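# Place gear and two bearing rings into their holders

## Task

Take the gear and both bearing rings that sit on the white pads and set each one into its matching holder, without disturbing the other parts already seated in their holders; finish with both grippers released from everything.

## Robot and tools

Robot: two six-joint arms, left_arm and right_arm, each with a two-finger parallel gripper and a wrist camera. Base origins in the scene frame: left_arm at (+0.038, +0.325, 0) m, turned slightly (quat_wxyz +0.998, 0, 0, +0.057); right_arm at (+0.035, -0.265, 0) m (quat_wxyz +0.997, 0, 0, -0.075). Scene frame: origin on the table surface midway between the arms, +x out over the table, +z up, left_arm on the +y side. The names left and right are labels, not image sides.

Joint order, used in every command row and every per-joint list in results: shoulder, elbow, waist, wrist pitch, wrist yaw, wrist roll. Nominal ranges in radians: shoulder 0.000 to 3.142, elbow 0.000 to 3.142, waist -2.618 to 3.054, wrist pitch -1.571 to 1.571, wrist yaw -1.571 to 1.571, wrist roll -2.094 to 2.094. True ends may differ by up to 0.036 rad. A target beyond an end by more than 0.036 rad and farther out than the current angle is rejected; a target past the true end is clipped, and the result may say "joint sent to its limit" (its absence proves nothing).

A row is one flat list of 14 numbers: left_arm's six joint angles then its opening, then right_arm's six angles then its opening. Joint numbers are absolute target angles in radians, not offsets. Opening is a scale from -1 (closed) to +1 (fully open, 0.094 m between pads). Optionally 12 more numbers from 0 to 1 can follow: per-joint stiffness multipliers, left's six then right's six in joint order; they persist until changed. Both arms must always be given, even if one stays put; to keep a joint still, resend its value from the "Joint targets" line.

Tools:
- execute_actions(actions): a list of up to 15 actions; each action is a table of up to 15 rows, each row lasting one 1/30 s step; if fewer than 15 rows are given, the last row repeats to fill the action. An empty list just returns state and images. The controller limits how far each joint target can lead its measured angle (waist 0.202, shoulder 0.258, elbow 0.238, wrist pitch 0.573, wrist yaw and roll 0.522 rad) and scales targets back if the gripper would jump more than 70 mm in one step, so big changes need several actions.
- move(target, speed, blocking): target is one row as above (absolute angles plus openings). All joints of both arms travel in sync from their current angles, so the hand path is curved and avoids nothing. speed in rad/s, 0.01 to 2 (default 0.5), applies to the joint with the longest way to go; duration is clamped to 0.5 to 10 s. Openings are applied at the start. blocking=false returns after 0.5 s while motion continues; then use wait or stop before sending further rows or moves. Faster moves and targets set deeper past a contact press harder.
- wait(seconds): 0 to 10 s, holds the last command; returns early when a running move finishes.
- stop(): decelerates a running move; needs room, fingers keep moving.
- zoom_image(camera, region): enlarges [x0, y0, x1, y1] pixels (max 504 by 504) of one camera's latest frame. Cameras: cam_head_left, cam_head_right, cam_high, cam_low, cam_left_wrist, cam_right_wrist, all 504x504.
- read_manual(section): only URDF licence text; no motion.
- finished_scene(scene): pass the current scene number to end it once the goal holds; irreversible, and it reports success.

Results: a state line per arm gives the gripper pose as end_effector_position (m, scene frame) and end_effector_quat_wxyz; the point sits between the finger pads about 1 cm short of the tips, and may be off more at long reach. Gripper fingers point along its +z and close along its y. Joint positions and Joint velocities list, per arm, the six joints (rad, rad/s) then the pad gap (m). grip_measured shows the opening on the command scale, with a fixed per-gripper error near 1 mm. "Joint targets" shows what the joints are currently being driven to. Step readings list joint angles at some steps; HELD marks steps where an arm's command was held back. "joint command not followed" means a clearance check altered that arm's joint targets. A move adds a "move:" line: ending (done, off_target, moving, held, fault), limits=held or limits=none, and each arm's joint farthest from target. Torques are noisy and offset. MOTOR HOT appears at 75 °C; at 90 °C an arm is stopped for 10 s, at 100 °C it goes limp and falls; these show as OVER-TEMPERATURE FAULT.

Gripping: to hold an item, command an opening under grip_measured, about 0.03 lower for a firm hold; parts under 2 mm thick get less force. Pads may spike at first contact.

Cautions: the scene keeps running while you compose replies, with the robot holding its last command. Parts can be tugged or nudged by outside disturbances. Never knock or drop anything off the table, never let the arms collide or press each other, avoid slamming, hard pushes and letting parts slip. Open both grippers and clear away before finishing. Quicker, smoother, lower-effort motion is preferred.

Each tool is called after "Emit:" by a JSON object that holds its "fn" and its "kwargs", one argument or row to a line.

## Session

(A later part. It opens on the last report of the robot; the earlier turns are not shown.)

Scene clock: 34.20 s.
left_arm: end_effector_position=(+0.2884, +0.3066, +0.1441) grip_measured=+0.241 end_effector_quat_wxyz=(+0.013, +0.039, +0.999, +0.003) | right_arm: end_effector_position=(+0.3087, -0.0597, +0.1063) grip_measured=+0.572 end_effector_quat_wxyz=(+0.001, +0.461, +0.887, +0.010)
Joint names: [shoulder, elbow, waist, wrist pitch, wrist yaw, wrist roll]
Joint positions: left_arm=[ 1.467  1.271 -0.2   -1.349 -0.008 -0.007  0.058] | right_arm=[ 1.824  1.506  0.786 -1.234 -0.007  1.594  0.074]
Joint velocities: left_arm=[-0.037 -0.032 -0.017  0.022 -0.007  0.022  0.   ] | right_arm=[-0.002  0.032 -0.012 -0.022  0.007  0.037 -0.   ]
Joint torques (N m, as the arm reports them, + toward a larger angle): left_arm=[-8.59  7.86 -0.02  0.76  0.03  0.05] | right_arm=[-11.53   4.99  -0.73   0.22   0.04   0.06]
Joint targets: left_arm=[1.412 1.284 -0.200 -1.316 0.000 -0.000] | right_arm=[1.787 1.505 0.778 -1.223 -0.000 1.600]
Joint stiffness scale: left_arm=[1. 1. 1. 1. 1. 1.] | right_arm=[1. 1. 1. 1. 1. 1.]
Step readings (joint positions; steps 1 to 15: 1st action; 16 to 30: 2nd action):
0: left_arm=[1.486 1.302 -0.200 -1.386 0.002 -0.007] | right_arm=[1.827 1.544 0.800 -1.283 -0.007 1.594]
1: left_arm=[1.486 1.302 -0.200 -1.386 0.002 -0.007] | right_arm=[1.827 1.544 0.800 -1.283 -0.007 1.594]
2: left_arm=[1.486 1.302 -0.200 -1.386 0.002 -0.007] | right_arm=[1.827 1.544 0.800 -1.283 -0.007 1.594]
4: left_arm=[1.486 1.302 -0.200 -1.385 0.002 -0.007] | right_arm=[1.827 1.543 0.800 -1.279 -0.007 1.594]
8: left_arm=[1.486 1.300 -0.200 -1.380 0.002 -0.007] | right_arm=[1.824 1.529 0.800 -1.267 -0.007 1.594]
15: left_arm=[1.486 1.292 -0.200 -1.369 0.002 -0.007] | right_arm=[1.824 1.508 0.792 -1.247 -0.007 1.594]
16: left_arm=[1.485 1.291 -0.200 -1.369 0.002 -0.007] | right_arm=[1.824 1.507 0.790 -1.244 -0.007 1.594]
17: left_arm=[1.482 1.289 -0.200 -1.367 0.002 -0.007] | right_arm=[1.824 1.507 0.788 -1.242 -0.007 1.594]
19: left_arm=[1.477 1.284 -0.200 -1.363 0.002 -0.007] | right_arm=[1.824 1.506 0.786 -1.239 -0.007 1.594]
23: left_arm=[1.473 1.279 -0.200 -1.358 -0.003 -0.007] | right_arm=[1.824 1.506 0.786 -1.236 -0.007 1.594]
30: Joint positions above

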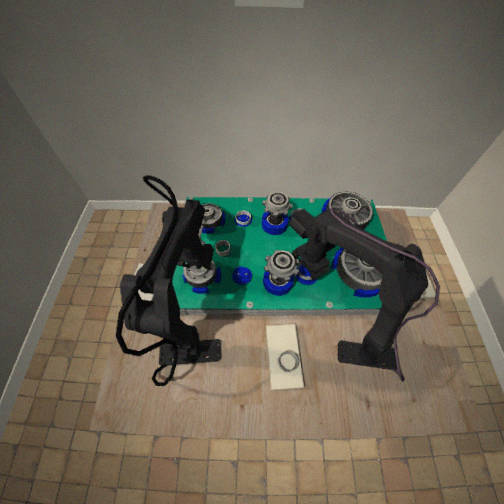

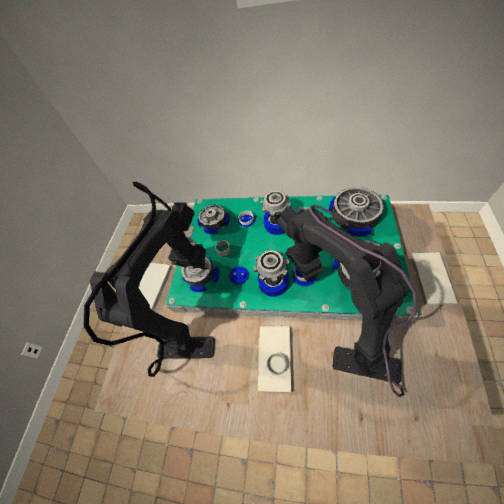

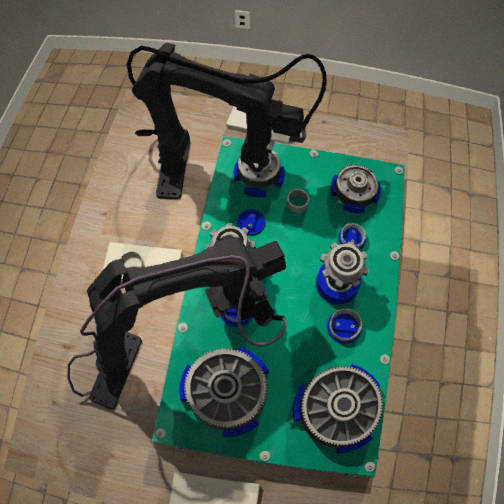

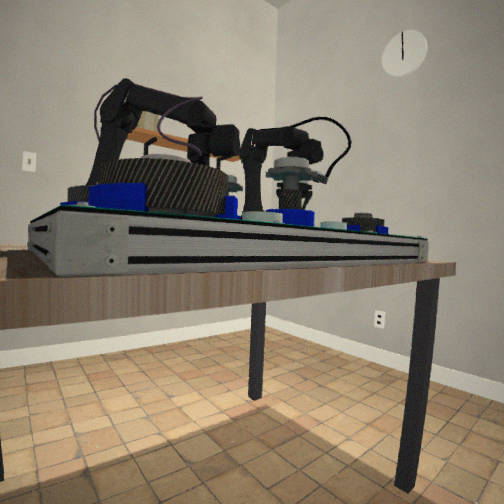

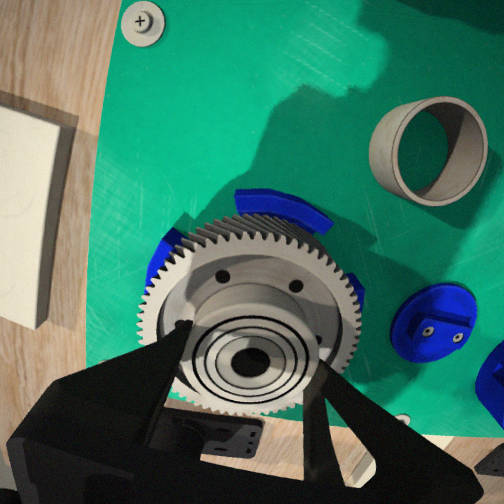

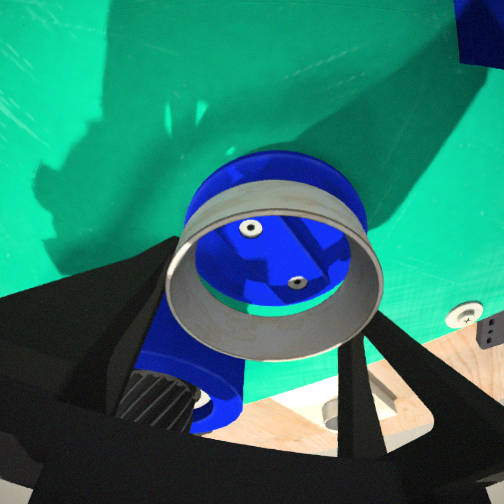

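Emit:
{"fn": "execute_actions", "kwargs": {
  "actions": [
    [[1.414,1.288,-0.20,-1.321,0,0,0.19,1.787,1.503,0.778,-1.221,0,1.6,0.525],[1.416,1.292,-0.20,-1.326,0,0,0.19,1.787,1.501,0.778,-1.219,0,1.6,0.525],[1.418,1.296,-0.20,-1.331,0,0,0.19,1.787,1.499,0.778,-1.217,0,1.6,0.525],[1.420,1.300,-0.20,-1.336,0,0,0.19,1.787,1.497,0.778,-1.215,0,1.6,0.525],[1.422,1.304,-0.20,-1.341,0,0,0.19,1.787,1.495,0.778,-1.213,0,1.6,0.525],[1.424,1.308,-0.20,-1.346,0,0,0.19,1.787,1.493,0.778,-1.211,0,1.6,0.525],[1.426,1.312,-0.20,-1.351,0,0,0.19,1.787,1.491,0.778,-1.209,0,1.6,0.525],[1.428,1.316,-0.20,-1.356,0,0,0.19,1.787,1.489,0.778,-1.207,0,1.6,0.525],[1.430,1.320,-0.20,-1.361,0,0,0.19,1.787,1.487,0.778,-1.205,0,1.6,0.525],[1.432,1.324,-0.20,-1.366,0,0,0.19,1.787,1.485,0.778,-1.203,0,1.6,0.525],[1.434,1.328,-0.20,-1.371,0,0,0.19,1.787,1.483,0.778,-1.201,0,1.6,0.525],[1.436,1.332,-0.20,-1.375,0,0,0.19,1.787,1.481,0.778,-1.199,0,1.6,0.525],[1.436,1.336,-0.20,-1.379,0,0,0.19,1.787,1.479,0.778,-1.197,0,1.6,0.525],[1.436,1.340,-0.20,-1.382,0,0,0.19,1.787,1.477,0.778,-1.195,0,1.6,0.525],[1.436,1.345,-0.20,-1.385,0,0,0.19,1.787,1.475,0.778,-1.193,0,1.6,0.525]],
    [[1.436,1.345,-0.202,-1.385,0,0,0.19,1.787,1.473,0.778,-1.191,0,1.6,0.525],[1.436,1.345,-0.204,-1.385,0,0,0.19,1.787,1.471,0.778,-1.189,0,1.6,0.525],[1.436,1.345,-0.206,-1.385,0,0,0.19,1.787,1.469,0.778,-1.187,0,1.6,0.525],[1.436,1.345,-0.208,-1.385,0,0,0.19,1.787,1.467,0.778,-1.185,0,1.6,0.525],[1.436,1.345,-0.210,-1.385,0,0,0.19,1.787,1.465,0.778,-1.183,0,1.6,0.525],[1.436,1.345,-0.212,-1.385,0,0,0.19,1.787,1.463,0.778,-1.181,0,1.6,0.525],[1.436,1.345,-0.214,-1.385,0,0,0.19,1.787,1.461,0.778,-1.179,0,1.6,0.525],[1.436,1.345,-0.216,-1.385,0,0,0.19,1.787,1.459,0.778,-1.177,0,1.6,0.525],[1.436,1.345,-0.218,-1.385,0,0,0.19,1.787,1.457,0.778,-1.175,0,1.6,0.525],[1.436,1.345,-0.220,-1.385,0,0,0.19,1.787,1.455,0.778,-1.173,0,1.6,0.525],[1.436,1.345,-0.222,-1.385,0,0,0.19,1.787,1.453,0.778,-1.171,0,1.6,0.525],[1.436,1.345,-0.224,-1.385,0,0,0.19,1.787,1.451,0.778,-1.169,0,1.6,0.525],[1.436,1.345,-0.226,-1.385,0,0,0.19,1.787,1.449,0.778,-1.167,0,1.6,0.525],[1.436,1.345,-0.227,-1.385,0,0,0.19,1.787,1.447,0.778,-1.165,0,1.6,0.525],[1.436,1.345,-0.227,-1.385,0,0,0.19,1.787,1.445,0.778,-1.163,0,1.6,0.525]]
  ]
}}

Scene clock: 38.17 s.
left_arm: end_effector_position=(+0.2870, +0.3039, +0.1446) grip_measured=+0.241 end_effector_quat_wxyz=(+0.012, +0.047, +0.999, +0.007) | right_arm: end_effector_position=(+0.3067, -0.0611, +0.0923) grip_measured=+0.572 end_effector_quat_wxyz=(-0.000, +0.461, +0.887, +0.008)
Joint names: [shoulder, elbow, waist, wrist pitch, wrist yaw, wrist roll]
Joint positions: left_arm=[ 1.465  1.272 -0.215 -1.354 -0.014 -0.007  0.058] | right_arm=[ 1.824  1.451  0.786 -1.183 -0.007  1.594  0.074]
Joint velocities: left_arm=[ 0.002 -0.002 -0.051  0.037 -0.066  0.007  0.001] | right_arm=[-0.012 -0.076 -0.007  0.066  0.007  0.007 -0.   ]
Joint torques (N m, as the arm reports them, + toward a larger angle): left_arm=[-6.7  13.1  -0.69  0.05  0.1   0.05] | right_arm=[-11.49   4.97  -0.73   0.24   0.01   0.05]
Joint targets: left_arm=[1.436 1.345 -0.227 -1.385 0.000 0.000] | right_arm=[1.787 1.445 0.778 -1.163 0.000 1.600]
Joint stiffness scale: left_arm=[1. 1. 1. 1. 1. 1.] | right_arm=[1. 1. 1. 1. 1. 1.]
Step readings (joint positions; steps 1 to 15: 1st action; 16 to 30: 2nd action):
0: left_arm=[1.465 1.270 -0.200 -1.347 -0.008 -0.007] | right_arm=[1.824 1.506 0.786 -1.234 -0.007 1.594]
1: left_arm=[1.465 1.270 -0.200 -1.347 -0.008 -0.007] | right_arm=[1.824 1.506 0.786 -1.234 -0.007 1.594]
2: left_arm=[1.465 1.270 -0.200 -1.347 -0.008 -0.007] | right_arm=[1.824 1.506 0.786 -1.234 -0.007 1.594]
4: left_arm=[1.465 1.270 -0.200 -1.347 -0.008 -0.007] | right_arm=[1.824 1.506 0.786 -1.232 -0.007 1.594]
8: left_arm=[1.465 1.270 -0.200 -1.347 -0.008 -0.007] | right_arm=[1.824 1.496 0.786 -1.223 -0.007 1.594]
15: left_arm=[1.465 1.271 -0.200 -1.349 -0.008 -0.007] | right_arm=[1.824 1.480 0.786 -1.213 -0.007 1.594]
16: left_arm=[1.465 1.272 -0.200 -1.350 -0.008 -0.007] | right_arm=[1.824 1.478 0.786 -1.210 -0.007 1.594]
17: left_arm=[1.465 1.272 -0.200 -1.350 -0.008 -0.007] | right_arm=[1.824 1.476 0.786 -1.209 -0.007 1.594]
19: left_arm=[1.465 1.272 -0.200 -1.350 -0.008 -0.007] | right_arm=[1.824 1.473 0.786 -1.205 -0.007 1.594]
23: left_arm=[1.465 1.272 -0.203 -1.351 -0.010 -0.007] | right_arm=[1.824 1.464 0.786 -1.199 -0.007 1.594]
30: Joint positions above

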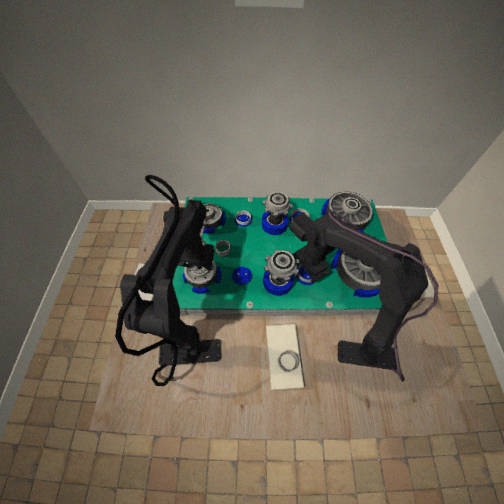

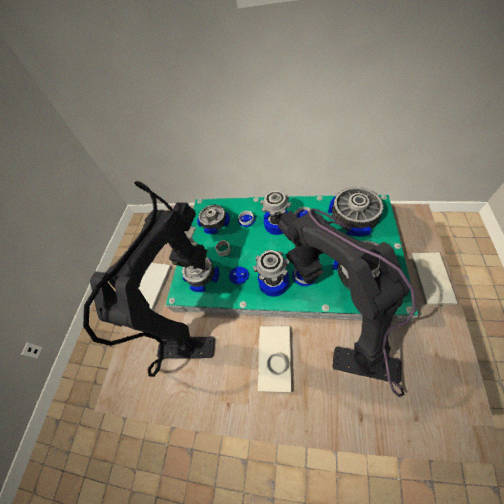

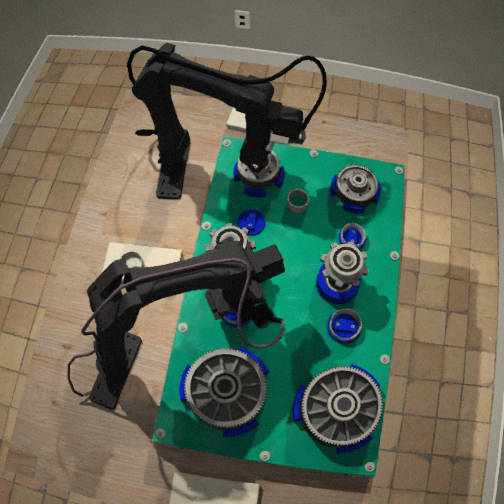

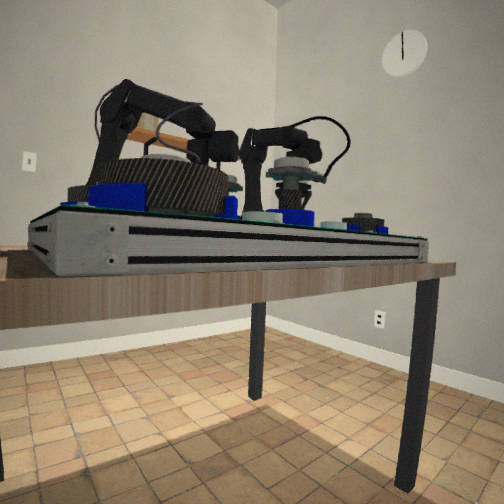

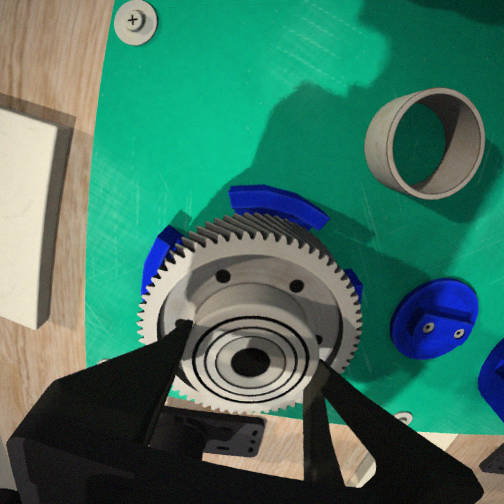

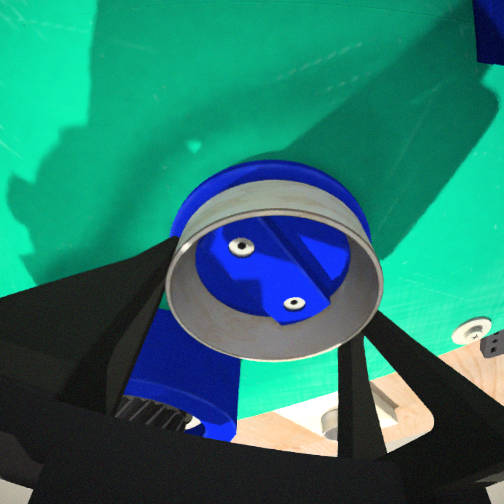

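Emit:
{"fn": "execute_actions", "kwargs": {
  "actions": [
    [[1.436,1.348,-0.227,-1.385,0,0,0.19,1.787,1.443,0.778,-1.161,0,1.6,0.525],[1.436,1.351,-0.227,-1.385,0,0,0.19,1.787,1.441,0.778,-1.159,0,1.6,0.525],[1.436,1.354,-0.227,-1.385,0,0,0.19,1.787,1.439,0.778,-1.157,0,1.6,0.525],[1.436,1.357,-0.227,-1.385,0,0,0.19,1.787,1.437,0.778,-1.155,0,1.6,0.525],[1.436,1.360,-0.227,-1.385,0,0,0.19,1.787,1.435,0.778,-1.153,0,1.6,0.525],[1.436,1.363,-0.227,-1.385,0,0,0.19,1.787,1.433,0.778,-1.153,0,1.6,0.525],[1.436,1.366,-0.227,-1.385,0,0,0.19,1.787,1.431,0.778,-1.153,0,1.6,0.525],[1.436,1.369,-0.227,-1.385,0,0,0.19,1.787,1.431,0.778,-1.153,0,1.6,0.525],[1.436,1.372,-0.227,-1.385,0,0,0.19,1.787,1.431,0.778,-1.153,0,1.6,0.525],[1.436,1.375,-0.227,-1.385,0,0,0.19,1.787,1.431,0.778,-1.153,0,1.6,0.525]],
    [[1.436,1.375,-0.227,-1.385,0,0,0.19,1.787,1.431,0.778,-1.153,0,1.6,0.525]]
  ]
}}

Scene clock: 40.00 s.
left_arm: end_effector_position=(+0.2872, +0.3023, +0.1458) grip_measured=+0.241 end_effector_quat_wxyz=(+0.006, +0.048, +0.999, +0.004) | right_arm: end_effector_position=(+0.3068, -0.0610, +0.0894) grip_measured=+0.572 end_effector_quat_wxyz=(+0.001, +0.461, +0.887, +0.010)
Joint names: [shoulder, elbow, waist, wrist pitch, wrist yaw, wrist roll]
Joint positions: left_arm=[ 1.478  1.288 -0.218 -1.369 -0.008 -0.007  0.058] | right_arm=[ 1.822  1.437  0.786 -1.167 -0.007  1.594  0.074]
Joint velocities: left_arm=[-0.017 -0.002 -0.012 -0.007 -0.022 -0.051  0.   ] | right_arm=[-0.007 -0.002 -0.002 -0.007  0.007  0.037  0.   ]
Joint torques (N m, as the arm reports them, + toward a larger angle): left_arm=[-7.75 14.35 -0.72  0.17  0.05  0.06] | right_arm=[-11.3    4.7   -0.67   0.27   0.02   0.05]
Joint targets: left_arm=[1.436 1.375 -0.227 -1.385 0.000 0.000] | right_arm=[1.787 1.431 0.778 -1.153 -0.000 1.600]
Joint stiffness scale: left_arm=[1. 1. 1. 1. 1. 1.] | right_arm=[1. 1. 1. 1. 1. 1.]
Step readings (joint positions; steps 1 to 15: 1st action; 16 to 30: 2nd action):
0: left_arm=[1.478 1.272 -0.218 -1.359 -0.010 -0.007] | right_arm=[1.824 1.446 0.786 -1.177 -0.007 1.594]
1: left_arm=[1.478 1.272 -0.218 -1.359 -0.010 -0.007] | right_arm=[1.824 1.446 0.786 -1.177 -0.007 1.594]
2: left_arm=[1.478 1.272 -0.218 -1.359 -0.010 -0.007] | right_arm=[1.824 1.446 0.786 -1.177 -0.007 1.594]
4: left_arm=[1.478 1.272 -0.218 -1.359 -0.010 -0.007] | right_arm=[1.824 1.445 0.786 -1.176 -0.007 1.594]
8: left_arm=[1.478 1.272 -0.218 -1.359 -0.010 -0.007] | right_arm=[1.823 1.437 0.786 -1.168 -0.007 1.594]
15: left_arm=[1.478 1.287 -0.218 -1.365 -0.009 -0.007] | right_arm=[1.822 1.437 0.786 -1.167 -0.007 1.594]
16: left_arm=[1.478 1.288 -0.218 -1.365 -0.009 -0.007] | right_arm=[1.822 1.437 0.786 -1.167 -0.007 1.594]
17: left_arm=[1.478 1.288 -0.218 -1.366 -0.008 -0.007] | right_arm=[1.822 1.437 0.786 -1.167 -0.007 1.594]
19: left_arm=[1.478 1.288 -0.218 -1.367 -0.008 -0.007] | right_arm=[1.822 1.437 0.786 -1.167 -0.007 1.594]
23: left_arm=[1.478 1.288 -0.218 -1.369 -0.008 -0.007] | right_arm=[1.822 1.437 0.786 -1.167 -0.007 1.594]
30: Joint positions above

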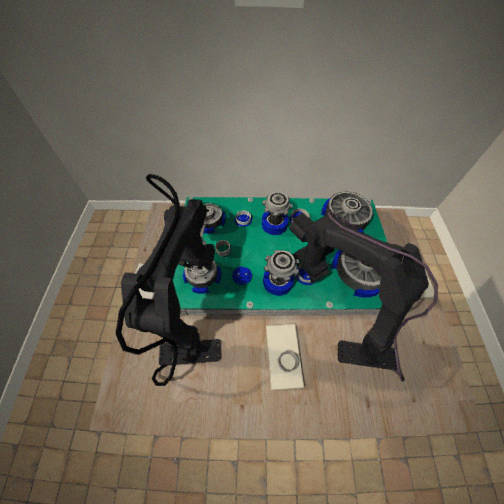

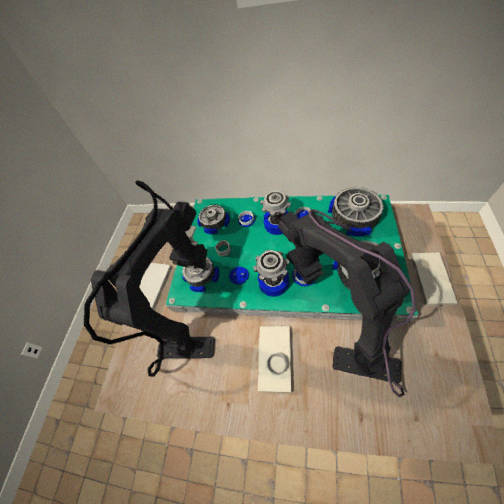

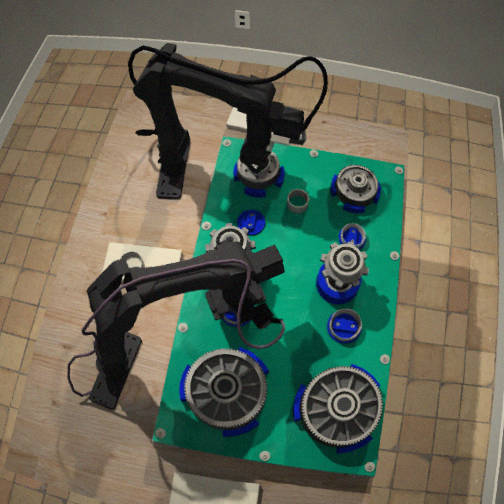

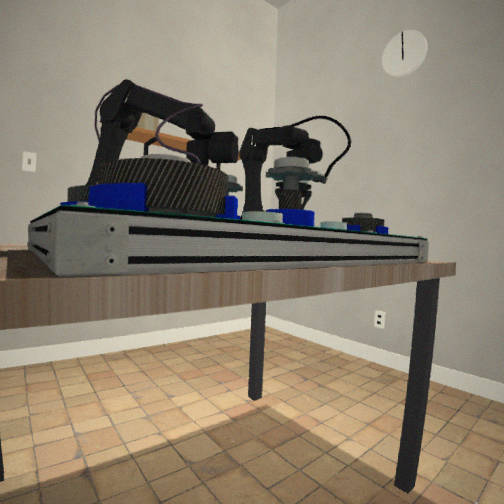

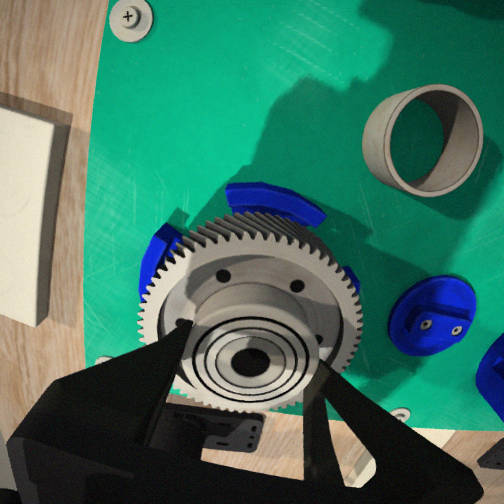

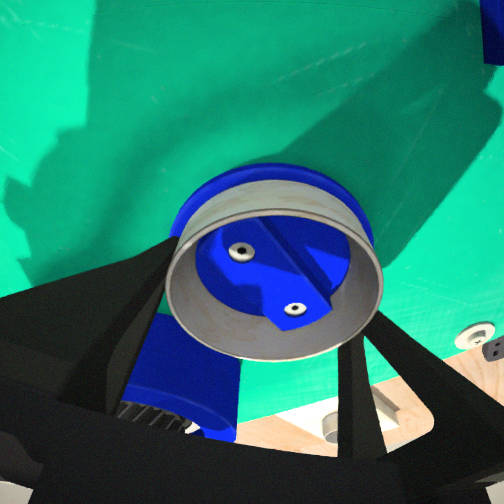

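Emit:
{"fn": "execute_actions", "kwargs": {
  "actions": [
    [[1.436,1.375,-0.227,-1.385,0.004,0,0.19,1.790,1.433,0.778,-1.156,0,1.6,0.62],[1.436,1.375,-0.227,-1.385,0.008,0,0.19,1.793,1.435,0.778,-1.159,0,1.6,0.70],[1.436,1.375,-0.227,-1.385,0.010,0,0.19,1.796,1.437,0.778,-1.162,0,1.6,0.78],[1.436,1.375,-0.227,-1.385,0.010,0,0.19,1.796,1.439,0.778,-1.165,0,1.6,0.85],[1.436,1.375,-0.227,-1.385,0.010,0,0.19,1.796,1.44,0.778,-1.167,0,1.6,0.85],[1.436,1.375,-0.227,-1.385,0.010,0,0.19,1.796,1.44,0.778,-1.167,0,1.6,0.85],[1.436,1.375,-0.227,-1.385,0.010,0,0.19,1.796,1.45,0.778,-1.177,0,1.6,0.85],[1.436,1.375,-0.227,-1.385,0.010,0,0.19,1.796,1.46,0.778,-1.187,0,1.6,0.85],[1.436,1.375,-0.227,-1.385,0.010,0,0.19,1.796,1.47,0.778,-1.197,0,1.6,0.85],[1.436,1.375,-0.227,-1.385,0.010,0,0.19,1.796,1.48,0.778,-1.207,0,1.6,0.85],[1.436,1.375,-0.227,-1.385,0.010,0,0.19,1.796,1.495,0.778,-1.22,0,1.6,0.85],[1.436,1.375,-0.227,-1.385,0.010,0,0.19,1.796,1.51,0.778,-1.235,0,1.6,0.85],[1.436,1.375,-0.227,-1.385,0.010,0,0.19,1.796,1.525,0.778,-1.25,0,1.6,0.85],[1.436,1.375,-0.227,-1.385,0.010,0,0.19,1.796,1.54,0.778,-1.265,0,1.6,0.85],[1.436,1.375,-0.227,-1.385,0.010,0,0.19,1.796,1.555,0.778,-1.28,0,1.6,0.85]],
    [[1.436,1.375,-0.227,-1.385,0.010,0,0.19,1.796,1.57,0.778,-1.295,0,1.6,0.85],[1.436,1.375,-0.227,-1.385,0.010,0,0.19,1.796,1.585,0.778,-1.31,0,1.6,0.85],[1.436,1.375,-0.227,-1.385,0.010,0,0.19,1.796,1.60,0.778,-1.325,0,1.6,0.85],[1.436,1.375,-0.227,-1.385,0.010,0,0.19,1.796,1.615,0.778,-1.34,0,1.6,0.85],[1.436,1.375,-0.227,-1.385,0.010,0,0.19,1.796,1.63,0.778,-1.355,0,1.6,0.85],[1.436,1.375,-0.227,-1.385,0.010,0,0.19,1.796,1.645,0.778,-1.37,0,1.6,0.85],[1.436,1.375,-0.227,-1.385,0.010,0,0.19,1.796,1.66,0.778,-1.385,0,1.6,0.85],[1.436,1.375,-0.227,-1.385,0.010,0,0.19,1.796,1.675,0.778,-1.40,0,1.6,0.85],[1.436,1.375,-0.227,-1.385,0.010,0,0.19,1.796,1.69,0.778,-1.415,0,1.6,0.85],[1.436,1.375,-0.227,-1.385,0.010,0,0.19,1.796,1.70,0.778,-1.425,0,1.6,0.85]]
  ]
}}

Emit:
{"fn": "zoom_image", "kwargs": {
  "camera": "cam_high",
  "region": [210, 125, 310, 215]
}}

Emit:
{"fn": "zoom_image", "kwargs": {
  "camera": "cam_head_right",
  "region": [160, 240, 240, 310]
}}

Scene clock: 42.10 s.
left_arm: end_effector_position=(+0.2872, +0.3023, +0.1458) grip_measured=+0.241 end_effector_quat_wxyz=(+0.006, +0.048, +0.999, +0.004) | right_arm: end_effector_position=(+0.3116, -0.0574, +0.1496) grip_measured=+0.848 end_effector_quat_wxyz=(+0.005, +0.461, +0.887, +0.018)
Joint names: [shoulder, elbow, waist, wrist pitch, wrist yaw, wrist roll]
Joint positions: left_arm=[ 1.478  1.288 -0.218 -1.369 -0.008 -0.007  0.058] | right_arm=[ 1.822  1.676  0.786 -1.388 -0.007  1.594  0.087]
Joint velocities: left_arm=[ 0.002 -0.002 -0.002  0.022  0.081 -0.022  0.001] | right_arm=[-0.012 -0.002  0.007 -0.139  0.007 -0.007 -0.   ]
Joint torques (N m, as the arm reports them, + toward a larger angle): left_arm=[-7.75 14.4  -0.68  0.17  0.14  0.05] | right_arm=[-10.66   6.72  -0.69   0.02   0.04   0.04]
Joint targets: left_arm=[1.436 1.375 -0.227 -1.385 0.010 -0.000] | right_arm=[1.796 1.700 0.778 -1.425 -0.000 1.600]
Joint stiffness scale: left_arm=[1. 1. 1. 1. 1. 1.] | right_arm=[1. 1. 1. 1. 1. 1.]
Step readings (joint positions; steps 1 to 15: 1st action; 16 to 30: 2nd action):
0: left_arm=[1.478 1.288 -0.218 -1.369 -0.008 -0.007] | right_arm=[1.822 1.437 0.786 -1.167 -0.007 1.594]
1: left_arm=[1.478 1.288 -0.218 -1.369 -0.008 -0.007] | right_arm=[1.822 1.437 0.786 -1.167 -0.007 1.594]
2: left_arm=[1.478 1.288 -0.218 -1.369 -0.008 -0.007] | right_arm=[1.822 1.437 0.786 -1.167 -0.007 1.594]
4: left_arm=[1.478 1.288 -0.218 -1.369 -0.008 -0.007] | right_arm=[1.822 1.437 0.786 -1.167 -0.007 1.594]
8: left_arm=[1.478 1.288 -0.218 -1.369 -0.008 -0.007] | right_arm=[1.822 1.437 0.786 -1.167 -0.007 1.594]
15: left_arm=[1.478 1.288 -0.218 -1.369 -0.008 -0.007] | right_arm=[1.822 1.498 0.786 -1.220 -0.007 1.594]
16: left_arm=[1.478 1.288 -0.218 -1.369 -0.008 -0.007] | right_arm=[1.822 1.515 0.786 -1.231 -0.007 1.594]
17: left_arm=[1.478 1.288 -0.218 -1.369 -0.008 -0.007] | right_arm=[1.822 1.531 0.786 -1.242 -0.007 1.594]
19: left_arm=[1.478 1.288 -0.218 -1.369 -0.008 -0.007] | right_arm=[1.822 1.563 0.786 -1.267 -0.007 1.594]
23: left_arm=[1.478 1.288 -0.218 -1.369 -0.008 -0.007] | right_arm=[1.822 1.622 0.786 -1.323 -0.007 1.594]
30: Joint positions above

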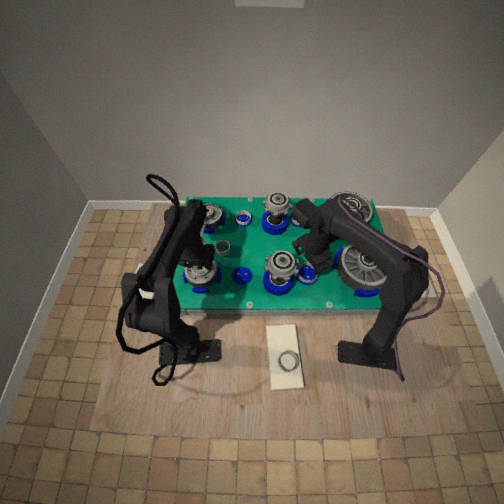

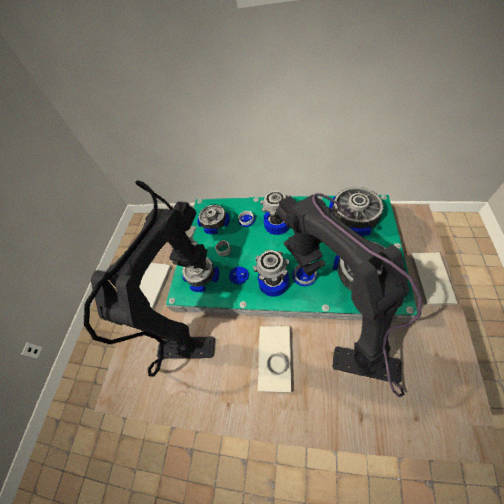

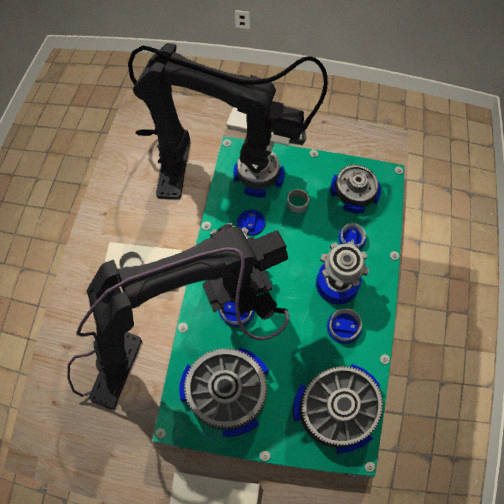

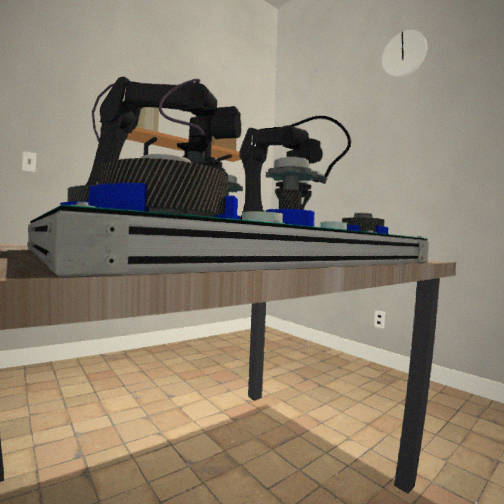

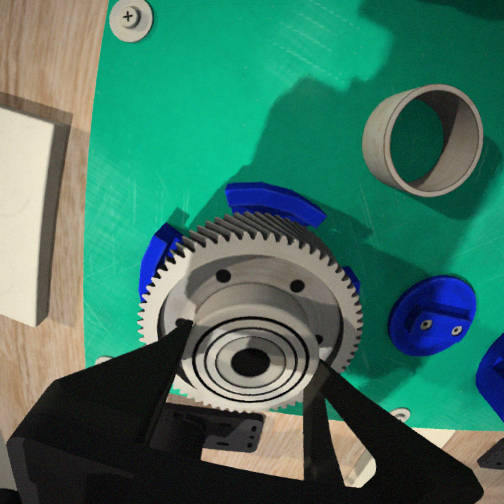

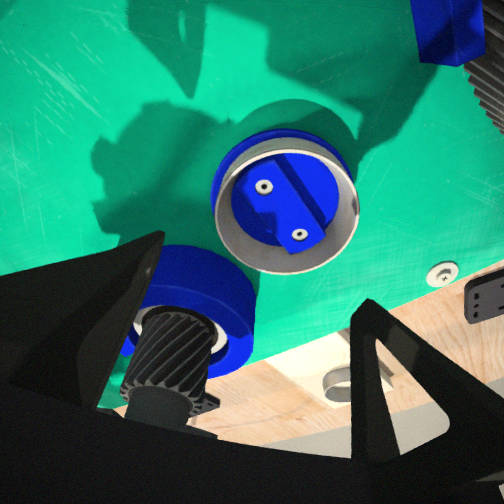

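Region (210, 125, 310, 215) of cam_high's 504x504 image, scaled by 5.040, with more detail than that image has; it fills the top 454 rows of this view, and the rest is white.

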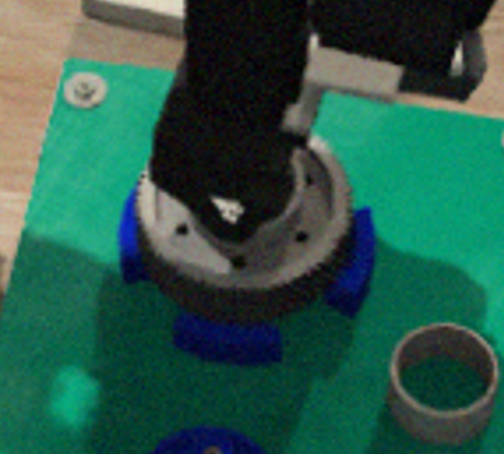

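Region (160, 240, 240, 310) of cam_head_right's 504x504 image, scaled by 6.300, with more detail than that image has; it fills the top 441 rows of this view, and the rest is white.

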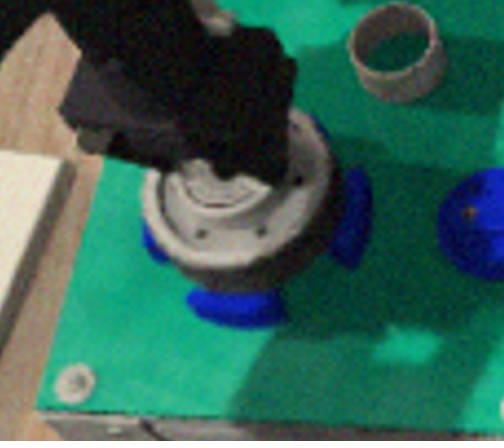

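Emit:
{"fn": "execute_actions", "kwargs": {
  "actions": [
    [[1.436,1.368,-0.227,-1.381,0.010,0,0.19,1.79,1.705,0.778,-1.435,0,1.6,0.85],[1.436,1.361,-0.227,-1.377,0.010,0,0.19,1.783,1.71,0.778,-1.445,0,1.6,0.85],[1.436,1.354,-0.227,-1.373,0.010,0,0.19,1.776,1.715,0.778,-1.455,0,1.6,0.85],[1.436,1.347,-0.227,-1.369,0.010,0,0.19,1.769,1.72,0.778,-1.465,0,1.6,0.85],[1.436,1.340,-0.227,-1.366,0.010,0,0.19,1.762,1.725,0.778,-1.475,0,1.6,0.85],[1.436,1.335,-0.227,-1.364,0.010,0,0.19,1.755,1.73,0.778,-1.485,0,1.6,0.85],[1.436,1.333,-0.227,-1.362,0.010,0,0.19,1.748,1.735,0.778,-1.495,0,1.6,0.85],[1.436,1.331,-0.227,-1.360,0.010,0,0.19,1.741,1.74,0.778,-1.505,0,1.6,0.85],[1.436,1.329,-0.227,-1.358,0.010,0,0.19,1.734,1.745,0.778,-1.515,0,1.6,0.85],[1.436,1.327,-0.227,-1.356,0.010,0,0.19,1.727,1.75,0.778,-1.525,0,1.6,0.85],[1.436,1.325,-0.227,-1.354,0.010,0,0.19,1.72,1.755,0.778,-1.535,0,1.6,0.85],[1.436,1.323,-0.227,-1.352,0.010,0,0.19,1.715,1.76,0.775,-1.545,0,1.6,0.85],[1.436,1.321,-0.227,-1.350,0.010,0,0.19,1.71,1.765,0.77,-1.55,0,1.6,0.85],[1.436,1.319,-0.227,-1.348,0.010,0,0.19,1.71,1.77,0.76,-1.55,0,1.6,0.85],[1.436,1.317,-0.227,-1.346,0.010,0,0.19,1.71,1.77,0.75,-1.55,0,1.6,0.85]],
    [[1.436,1.315,-0.227,-1.344,0.010,0,0.19,1.71,1.77,0.73,-1.55,0,1.6,0.85],[1.436,1.313,-0.227,-1.342,0.010,0,0.19,1.71,1.77,0.71,-1.55,0,1.6,0.85],[1.436,1.311,-0.227,-1.340,0.010,0,0.19,1.71,1.77,0.69,-1.55,0,1.6,0.85],[1.436,1.309,-0.227,-1.338,0.010,0,0.19,1.71,1.77,0.67,-1.55,0,1.6,0.85],[1.436,1.307,-0.227,-1.336,0.010,0,0.19,1.71,1.77,0.65,-1.55,0,1.6,0.85],[1.436,1.305,-0.227,-1.334,0.010,0,0.19,1.71,1.77,0.63,-1.55,0,1.6,0.85],[1.436,1.303,-0.227,-1.332,0.010,0,0.19,1.71,1.77,0.61,-1.55,0,1.6,0.85],[1.436,1.301,-0.227,-1.330,0.010,0,0.19,1.71,1.77,0.59,-1.55,0,1.6,0.85],[1.436,1.299,-0.227,-1.328,0.010,0,0.19,1.71,1.77,0.57,-1.55,0,1.6,0.85],[1.436,1.297,-0.227,-1.326,0.010,0,0.19,1.71,1.77,0.55,-1.55,0,1.6,0.85],[1.436,1.295,-0.227,-1.324,0.010,0,0.19,1.71,1.77,0.53,-1.55,0,1.6,0.85],[1.436,1.293,-0.227,-1.322,0.010,0,0.19,1.71,1.77,0.51,-1.55,0,1.6,0.85],[1.436,1.291,-0.227,-1.320,0.010,0,0.19,1.71,1.77,0.49,-1.55,0,1.6,0.85],[1.436,1.289,-0.227,-1.318,0.010,0,0.19,1.71,1.77,0.47,-1.55,0,1.6,0.85],[1.436,1.287,-0.227,-1.316,0.010,0,0.19,1.71,1.77,0.45,-1.55,0,1.6,0.85]]
  ]
}}

Scene clock: 45.47 s.
left_arm: end_effector_position=(+0.2871, +0.3022, +0.1366) grip_measured=+0.241 end_effector_quat_wxyz=(+0.005, +0.048, +0.999, +0.004) | right_arm: end_effector_position=(+0.3349, -0.1552, +0.1952) grip_measured=+0.848 end_effector_quat_wxyz=(+0.012, +0.586, +0.810, +0.025)
Joint names: [shoulder, elbow, waist, wrist pitch, wrist yaw, wrist roll]
Joint positions: left_arm=[ 1.478  1.252 -0.218 -1.334 -0.008 -0.007  0.058] | right_arm=[ 1.73   1.746  0.492 -1.532 -0.008  1.595  0.087]
Joint velocities: left_arm=[ 0.007 -0.071 -0.002  0.081  0.022 -0.022 -0.   ] | right_arm=[-0.012 -0.007 -0.53  -0.007  0.007 -0.022  0.   ]
Joint torques (N m, as the arm reports them, + toward a larger angle): left_arm=[-7.8   9.98 -0.67  0.48  0.12  0.03] | right_arm=[-9.    6.42 -0.7   0.03  0.05  0.05]
Joint targets: left_arm=[1.436 1.287 -0.227 -1.316 0.010 -0.000] | right_arm=[1.710 1.770 0.450 -1.550 -0.000 1.600]
Joint stiffness scale: left_arm=[1. 1. 1. 1. 1. 1.] | right_arm=[1. 1. 1. 1. 1. 1.]
Step readings (joint positions; steps 1 to 15: 1st action; 16 to 30: 2nd action):
0: left_arm=[1.478 1.288 -0.218 -1.369 -0.008 -0.007] | right_arm=[1.822 1.676 0.786 -1.409 -0.007 1.594]
1: left_arm=[1.478 1.288 -0.218 -1.369 -0.008 -0.007] | right_arm=[1.822 1.676 0.786 -1.410 -0.007 1.594]
2: left_arm=[1.478 1.288 -0.218 -1.369 -0.008 -0.007] | right_arm=[1.822 1.676 0.786 -1.413 -0.007 1.594]
4: left_arm=[1.478 1.288 -0.218 -1.369 -0.008 -0.007] | right_arm=[1.819 1.678 0.786 -1.423 -0.007 1.594]
8: left_arm=[1.478 1.288 -0.218 -1.369 -0.008 -0.007] | right_arm=[1.793 1.698 0.786 -1.452 -0.007 1.594]
15: left_arm=[1.478 1.288 -0.218 -1.368 -0.008 -0.007] | right_arm=[1.735 1.740 0.779 -1.513 -0.007 1.594]
16: left_arm=[1.478 1.286 -0.218 -1.366 -0.008 -0.007] | right_arm=[1.732 1.744 0.771 -1.518 -0.007 1.594]
17: left_arm=[1.478 1.284 -0.218 -1.364 -0.008 -0.007] | right_arm=[1.730 1.746 0.758 -1.521 -0.008 1.594]
19: left_arm=[1.478 1.276 -0.218 -1.357 -0.008 -0.007] | right_arm=[1.730 1.746 0.722 -1.526 -0.008 1.594]
23: left_arm=[1.478 1.265 -0.218 -1.348 -0.008 -0.007] | right_arm=[1.730 1.746 0.632 -1.530 -0.008 1.594]
30: Joint positions above

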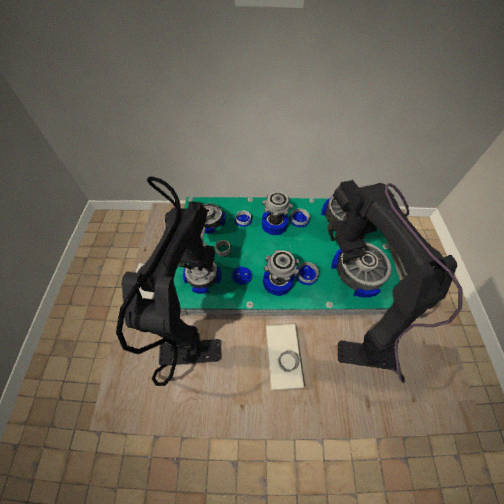

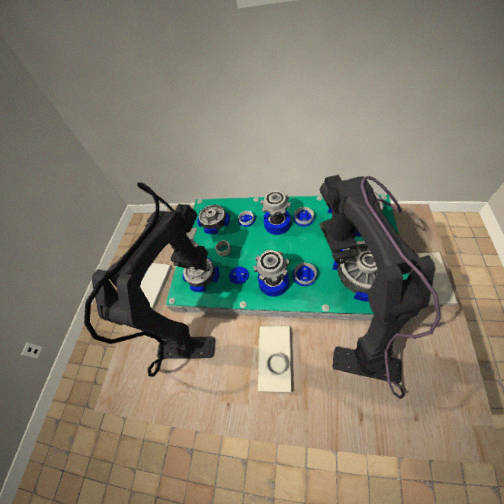

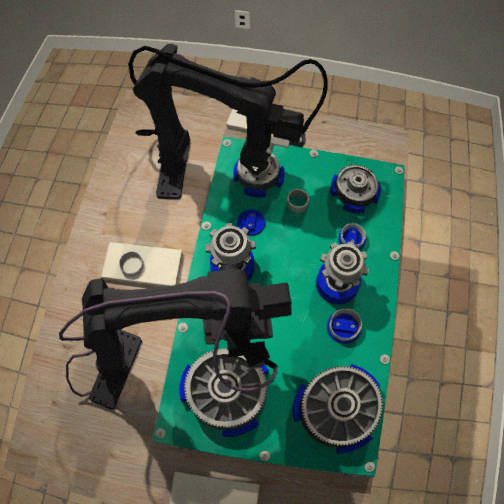

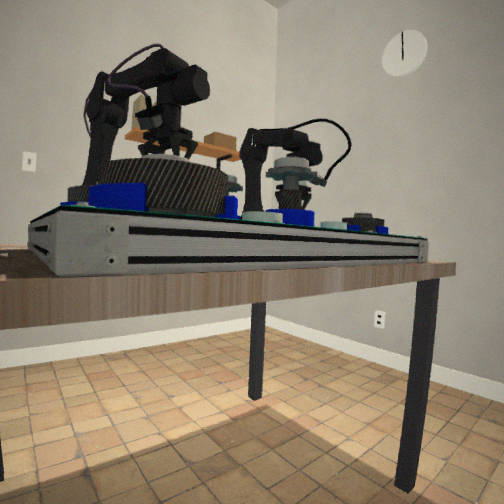

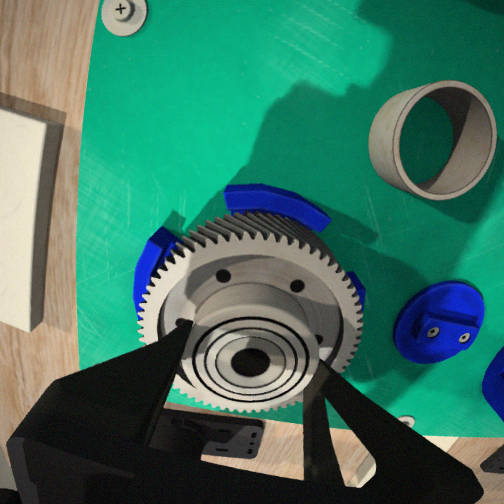

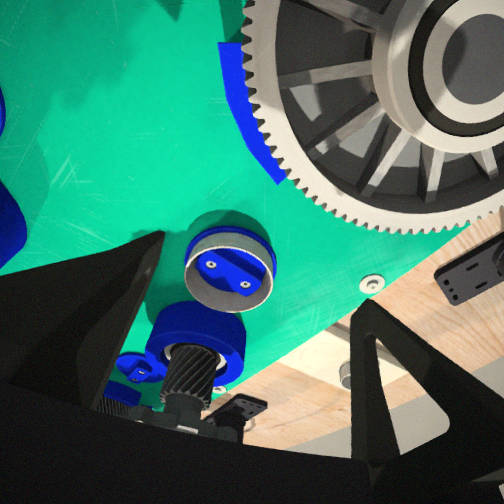

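Going in. Continue down; the right arm can hold here.

Emit:
{"fn": "execute_actions", "kwargs": {
  "actions": [
    [[1.436,1.285,-0.227,-1.314,0.010,0,0.19,1.71,1.77,0.44,-1.55,0,1.6,0.85],[1.436,1.283,-0.227,-1.312,0.010,0,0.19,1.71,1.77,0.43,-1.55,0,1.6,0.85],[1.436,1.281,-0.227,-1.310,0.010,0,0.19,1.71,1.77,0.42,-1.55,0,1.6,0.85],[1.436,1.279,-0.227,-1.308,0.010,0,0.19,1.71,1.77,0.41,-1.55,0,1.6,0.85],[1.436,1.277,-0.227,-1.306,0.010,0,0.19,1.71,1.77,0.40,-1.55,0,1.6,0.85],[1.436,1.275,-0.227,-1.304,0.010,0,0.19,1.71,1.77,0.39,-1.55,0,1.6,0.85],[1.436,1.273,-0.227,-1.302,0.010,0,0.19,1.71,1.77,0.38,-1.55,0,1.6,0.85],[1.436,1.271,-0.227,-1.300,0.010,0,0.19,1.71,1.77,0.37,-1.55,0,1.6,0.85],[1.436,1.269,-0.227,-1.298,0.010,0,0.19,1.71,1.77,0.36,-1.55,0,1.6,0.85],[1.436,1.267,-0.227,-1.296,0.010,0,0.19,1.71,1.77,0.35,-1.55,0,1.6,0.85],[1.436,1.265,-0.227,-1.294,0.010,0,0.19,1.71,1.77,0.35,-1.55,0,1.6,0.85],[1.436,1.263,-0.227,-1.292,0.010,0,0.19,1.71,1.77,0.35,-1.55,0,1.6,0.85],[1.436,1.261,-0.227,-1.290,0.010,0,0.19,1.71,1.77,0.35,-1.55,0,1.6,0.85],[1.436,1.259,-0.227,-1.288,0.010,0,0.19,1.71,1.77,0.35,-1.55,0,1.6,0.85],[1.436,1.257,-0.227,-1.286,0.010,0,0.19,1.71,1.77,0.35,-1.55,0,1.6,0.85]],
    [[1.436,1.255,-0.227,-1.284,0.010,0,0.19,1.71,1.77,0.35,-1.55,0,1.6,0.85],[1.436,1.253,-0.227,-1.282,0.010,0,0.19,1.71,1.77,0.35,-1.55,0,1.6,0.85],[1.436,1.251,-0.227,-1.280,0.010,0,0.19,1.71,1.77,0.35,-1.55,0,1.6,0.85],[1.436,1.249,-0.227,-1.280,0.010,0,0.19,1.71,1.77,0.35,-1.55,0,1.6,0.85],[1.436,1.247,-0.227,-1.280,0.010,0,0.19,1.71,1.77,0.35,-1.55,0,1.6,0.85],[1.436,1.245,-0.227,-1.280,0.010,0,0.19,1.71,1.77,0.35,-1.55,0,1.6,0.85],[1.436,1.243,-0.227,-1.280,0.010,0,0.19,1.71,1.77,0.35,-1.55,0,1.6,0.85],[1.436,1.241,-0.227,-1.280,0.010,0,0.19,1.71,1.77,0.35,-1.55,0,1.6,0.85],[1.436,1.239,-0.227,-1.280,0.010,0,0.19,1.71,1.77,0.35,-1.55,0,1.6,0.85],[1.436,1.237,-0.227,-1.280,0.010,0,0.19,1.71,1.77,0.35,-1.55,0,1.6,0.85],[1.436,1.235,-0.227,-1.280,0.010,0,0.19,1.71,1.77,0.35,-1.55,0,1.6,0.85]]
  ]
}}

Scene clock: 47.70 s.
left_arm: end_effector_position=(+0.2880, +0.3022, +0.1315) grip_measured=+0.241 end_effector_quat_wxyz=(+0.007, +0.049, +0.999, +0.004) | right_arm: end_effector_position=(+0.3466, -0.1985, +0.1951) grip_measured=+0.848 end_effector_quat_wxyz=(+0.014, +0.641, +0.767, +0.022)
Joint names: [shoulder, elbow, waist, wrist pitch, wrist yaw, wrist roll]
Joint positions: left_arm=[ 1.478  1.231 -0.218 -1.311 -0.008 -0.004  0.058] | right_arm=[ 1.73   1.746  0.352 -1.535 -0.006  1.595  0.087]
Joint velocities: left_arm=[-0.017  0.002 -0.007  0.081 -0.037  0.007  0.001] | right_arm=[ 0.007 -0.027 -0.002  0.022  0.022  0.007  0.   ]
Joint torques (N m, as the arm reports them, + toward a larger angle): left_arm=[-7.74  6.88 -0.73  0.76  0.11  0.02] | right_arm=[-9.06  6.56 -0.19  0.05  0.01  0.05]
Joint targets: left_arm=[1.436 1.235 -0.227 -1.280 0.010 0.000] | right_arm=[1.710 1.770 0.350 -1.550 -0.000 1.600]
Joint stiffness scale: left_arm=[1. 1. 1. 1. 1. 1.] | right_arm=[1. 1. 1. 1. 1. 1.]
Step readings (joint positions; steps 1 to 15: 1st action; 16 to 30: 2nd action):
0: left_arm=[1.478 1.247 -0.218 -1.329 -0.008 -0.007] | right_arm=[1.730 1.746 0.447 -1.534 -0.006 1.595]
1: left_arm=[1.478 1.247 -0.218 -1.329 -0.008 -0.007] | right_arm=[1.730 1.746 0.447 -1.534 -0.006 1.595]
2: left_arm=[1.478 1.247 -0.218 -1.329 -0.008 -0.007] | right_arm=[1.730 1.746 0.447 -1.534 -0.006 1.595]
4: left_arm=[1.478 1.247 -0.218 -1.328 -0.008 -0.007] | right_arm=[1.730 1.746 0.439 -1.534 -0.006 1.595]
8: left_arm=[1.478 1.240 -0.218 -1.321 -0.008 -0.007] | right_arm=[1.730 1.746 0.399 -1.534 -0.006 1.595]
15: left_arm=[1.478 1.236 -0.218 -1.314 -0.008 -0.006] | right_arm=[1.730 1.746 0.352 -1.535 -0.006 1.595]
16: left_arm=[1.478 1.236 -0.218 -1.314 -0.008 -0.006] | right_arm=[1.730 1.746 0.352 -1.535 -0.006 1.595]
17: left_arm=[1.478 1.234 -0.218 -1.313 -0.008 -0.006] | right_arm=[1.730 1.746 0.352 -1.535 -0.006 1.595]
19: left_arm=[1.478 1.234 -0.218 -1.312 -0.008 -0.006] | right_arm=[1.730 1.746 0.352 -1.535 -0.006 1.595]
23: left_arm=[1.478 1.234 -0.218 -1.312 -0.008 -0.005] | right_arm=[1.730 1.746 0.352 -1.535 -0.006 1.595]
30: Joint positions above

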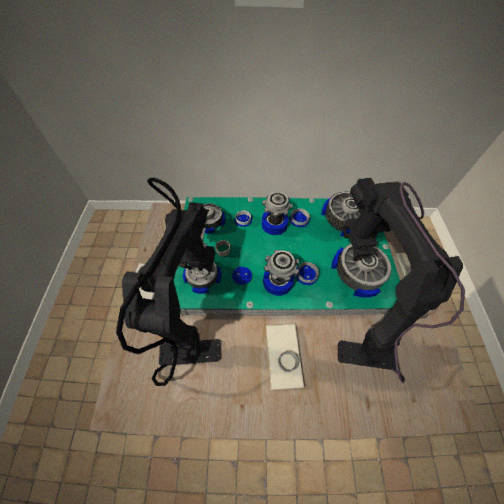

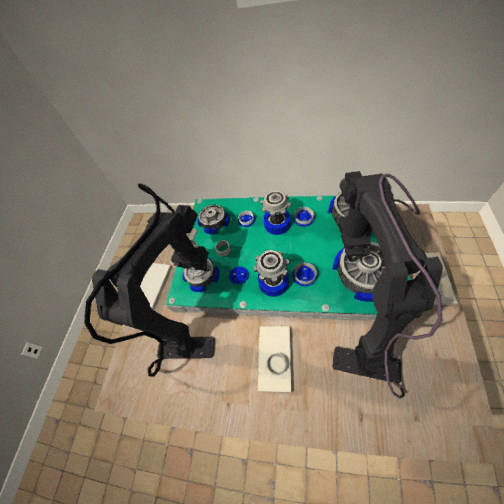

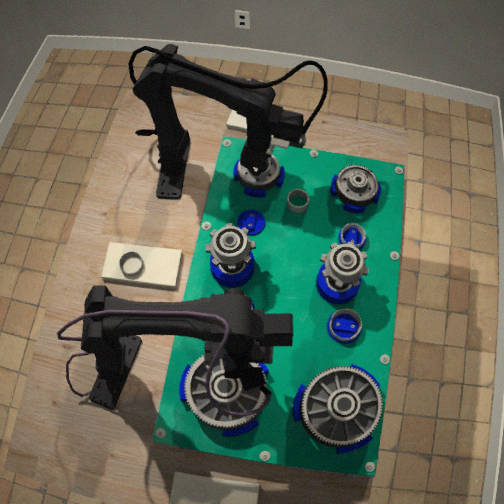

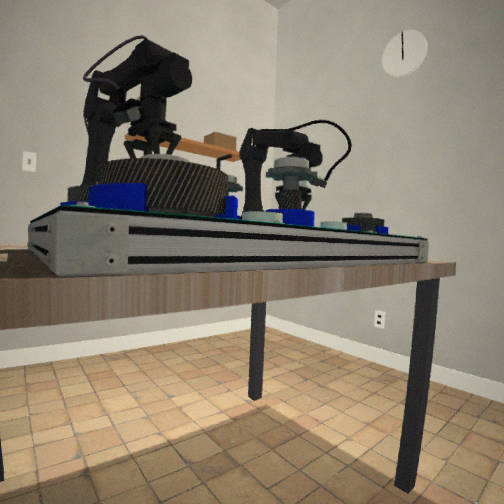

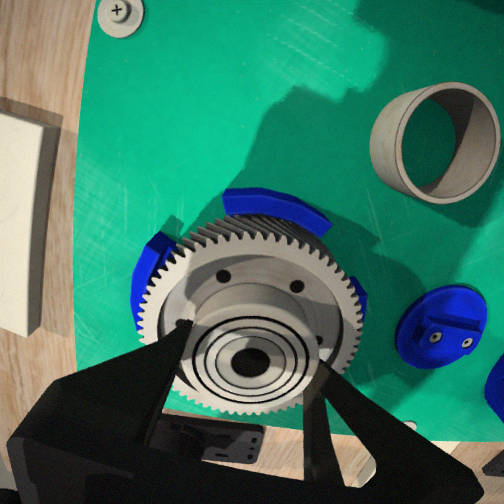

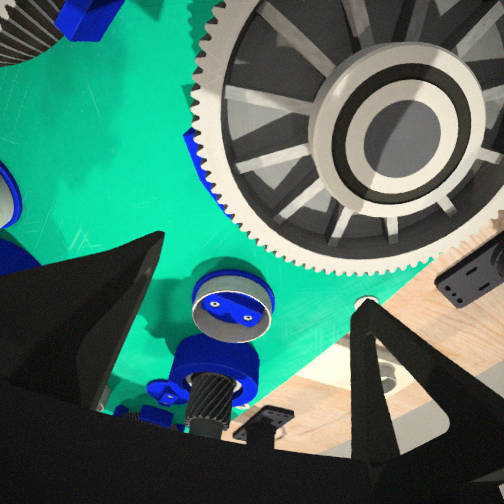

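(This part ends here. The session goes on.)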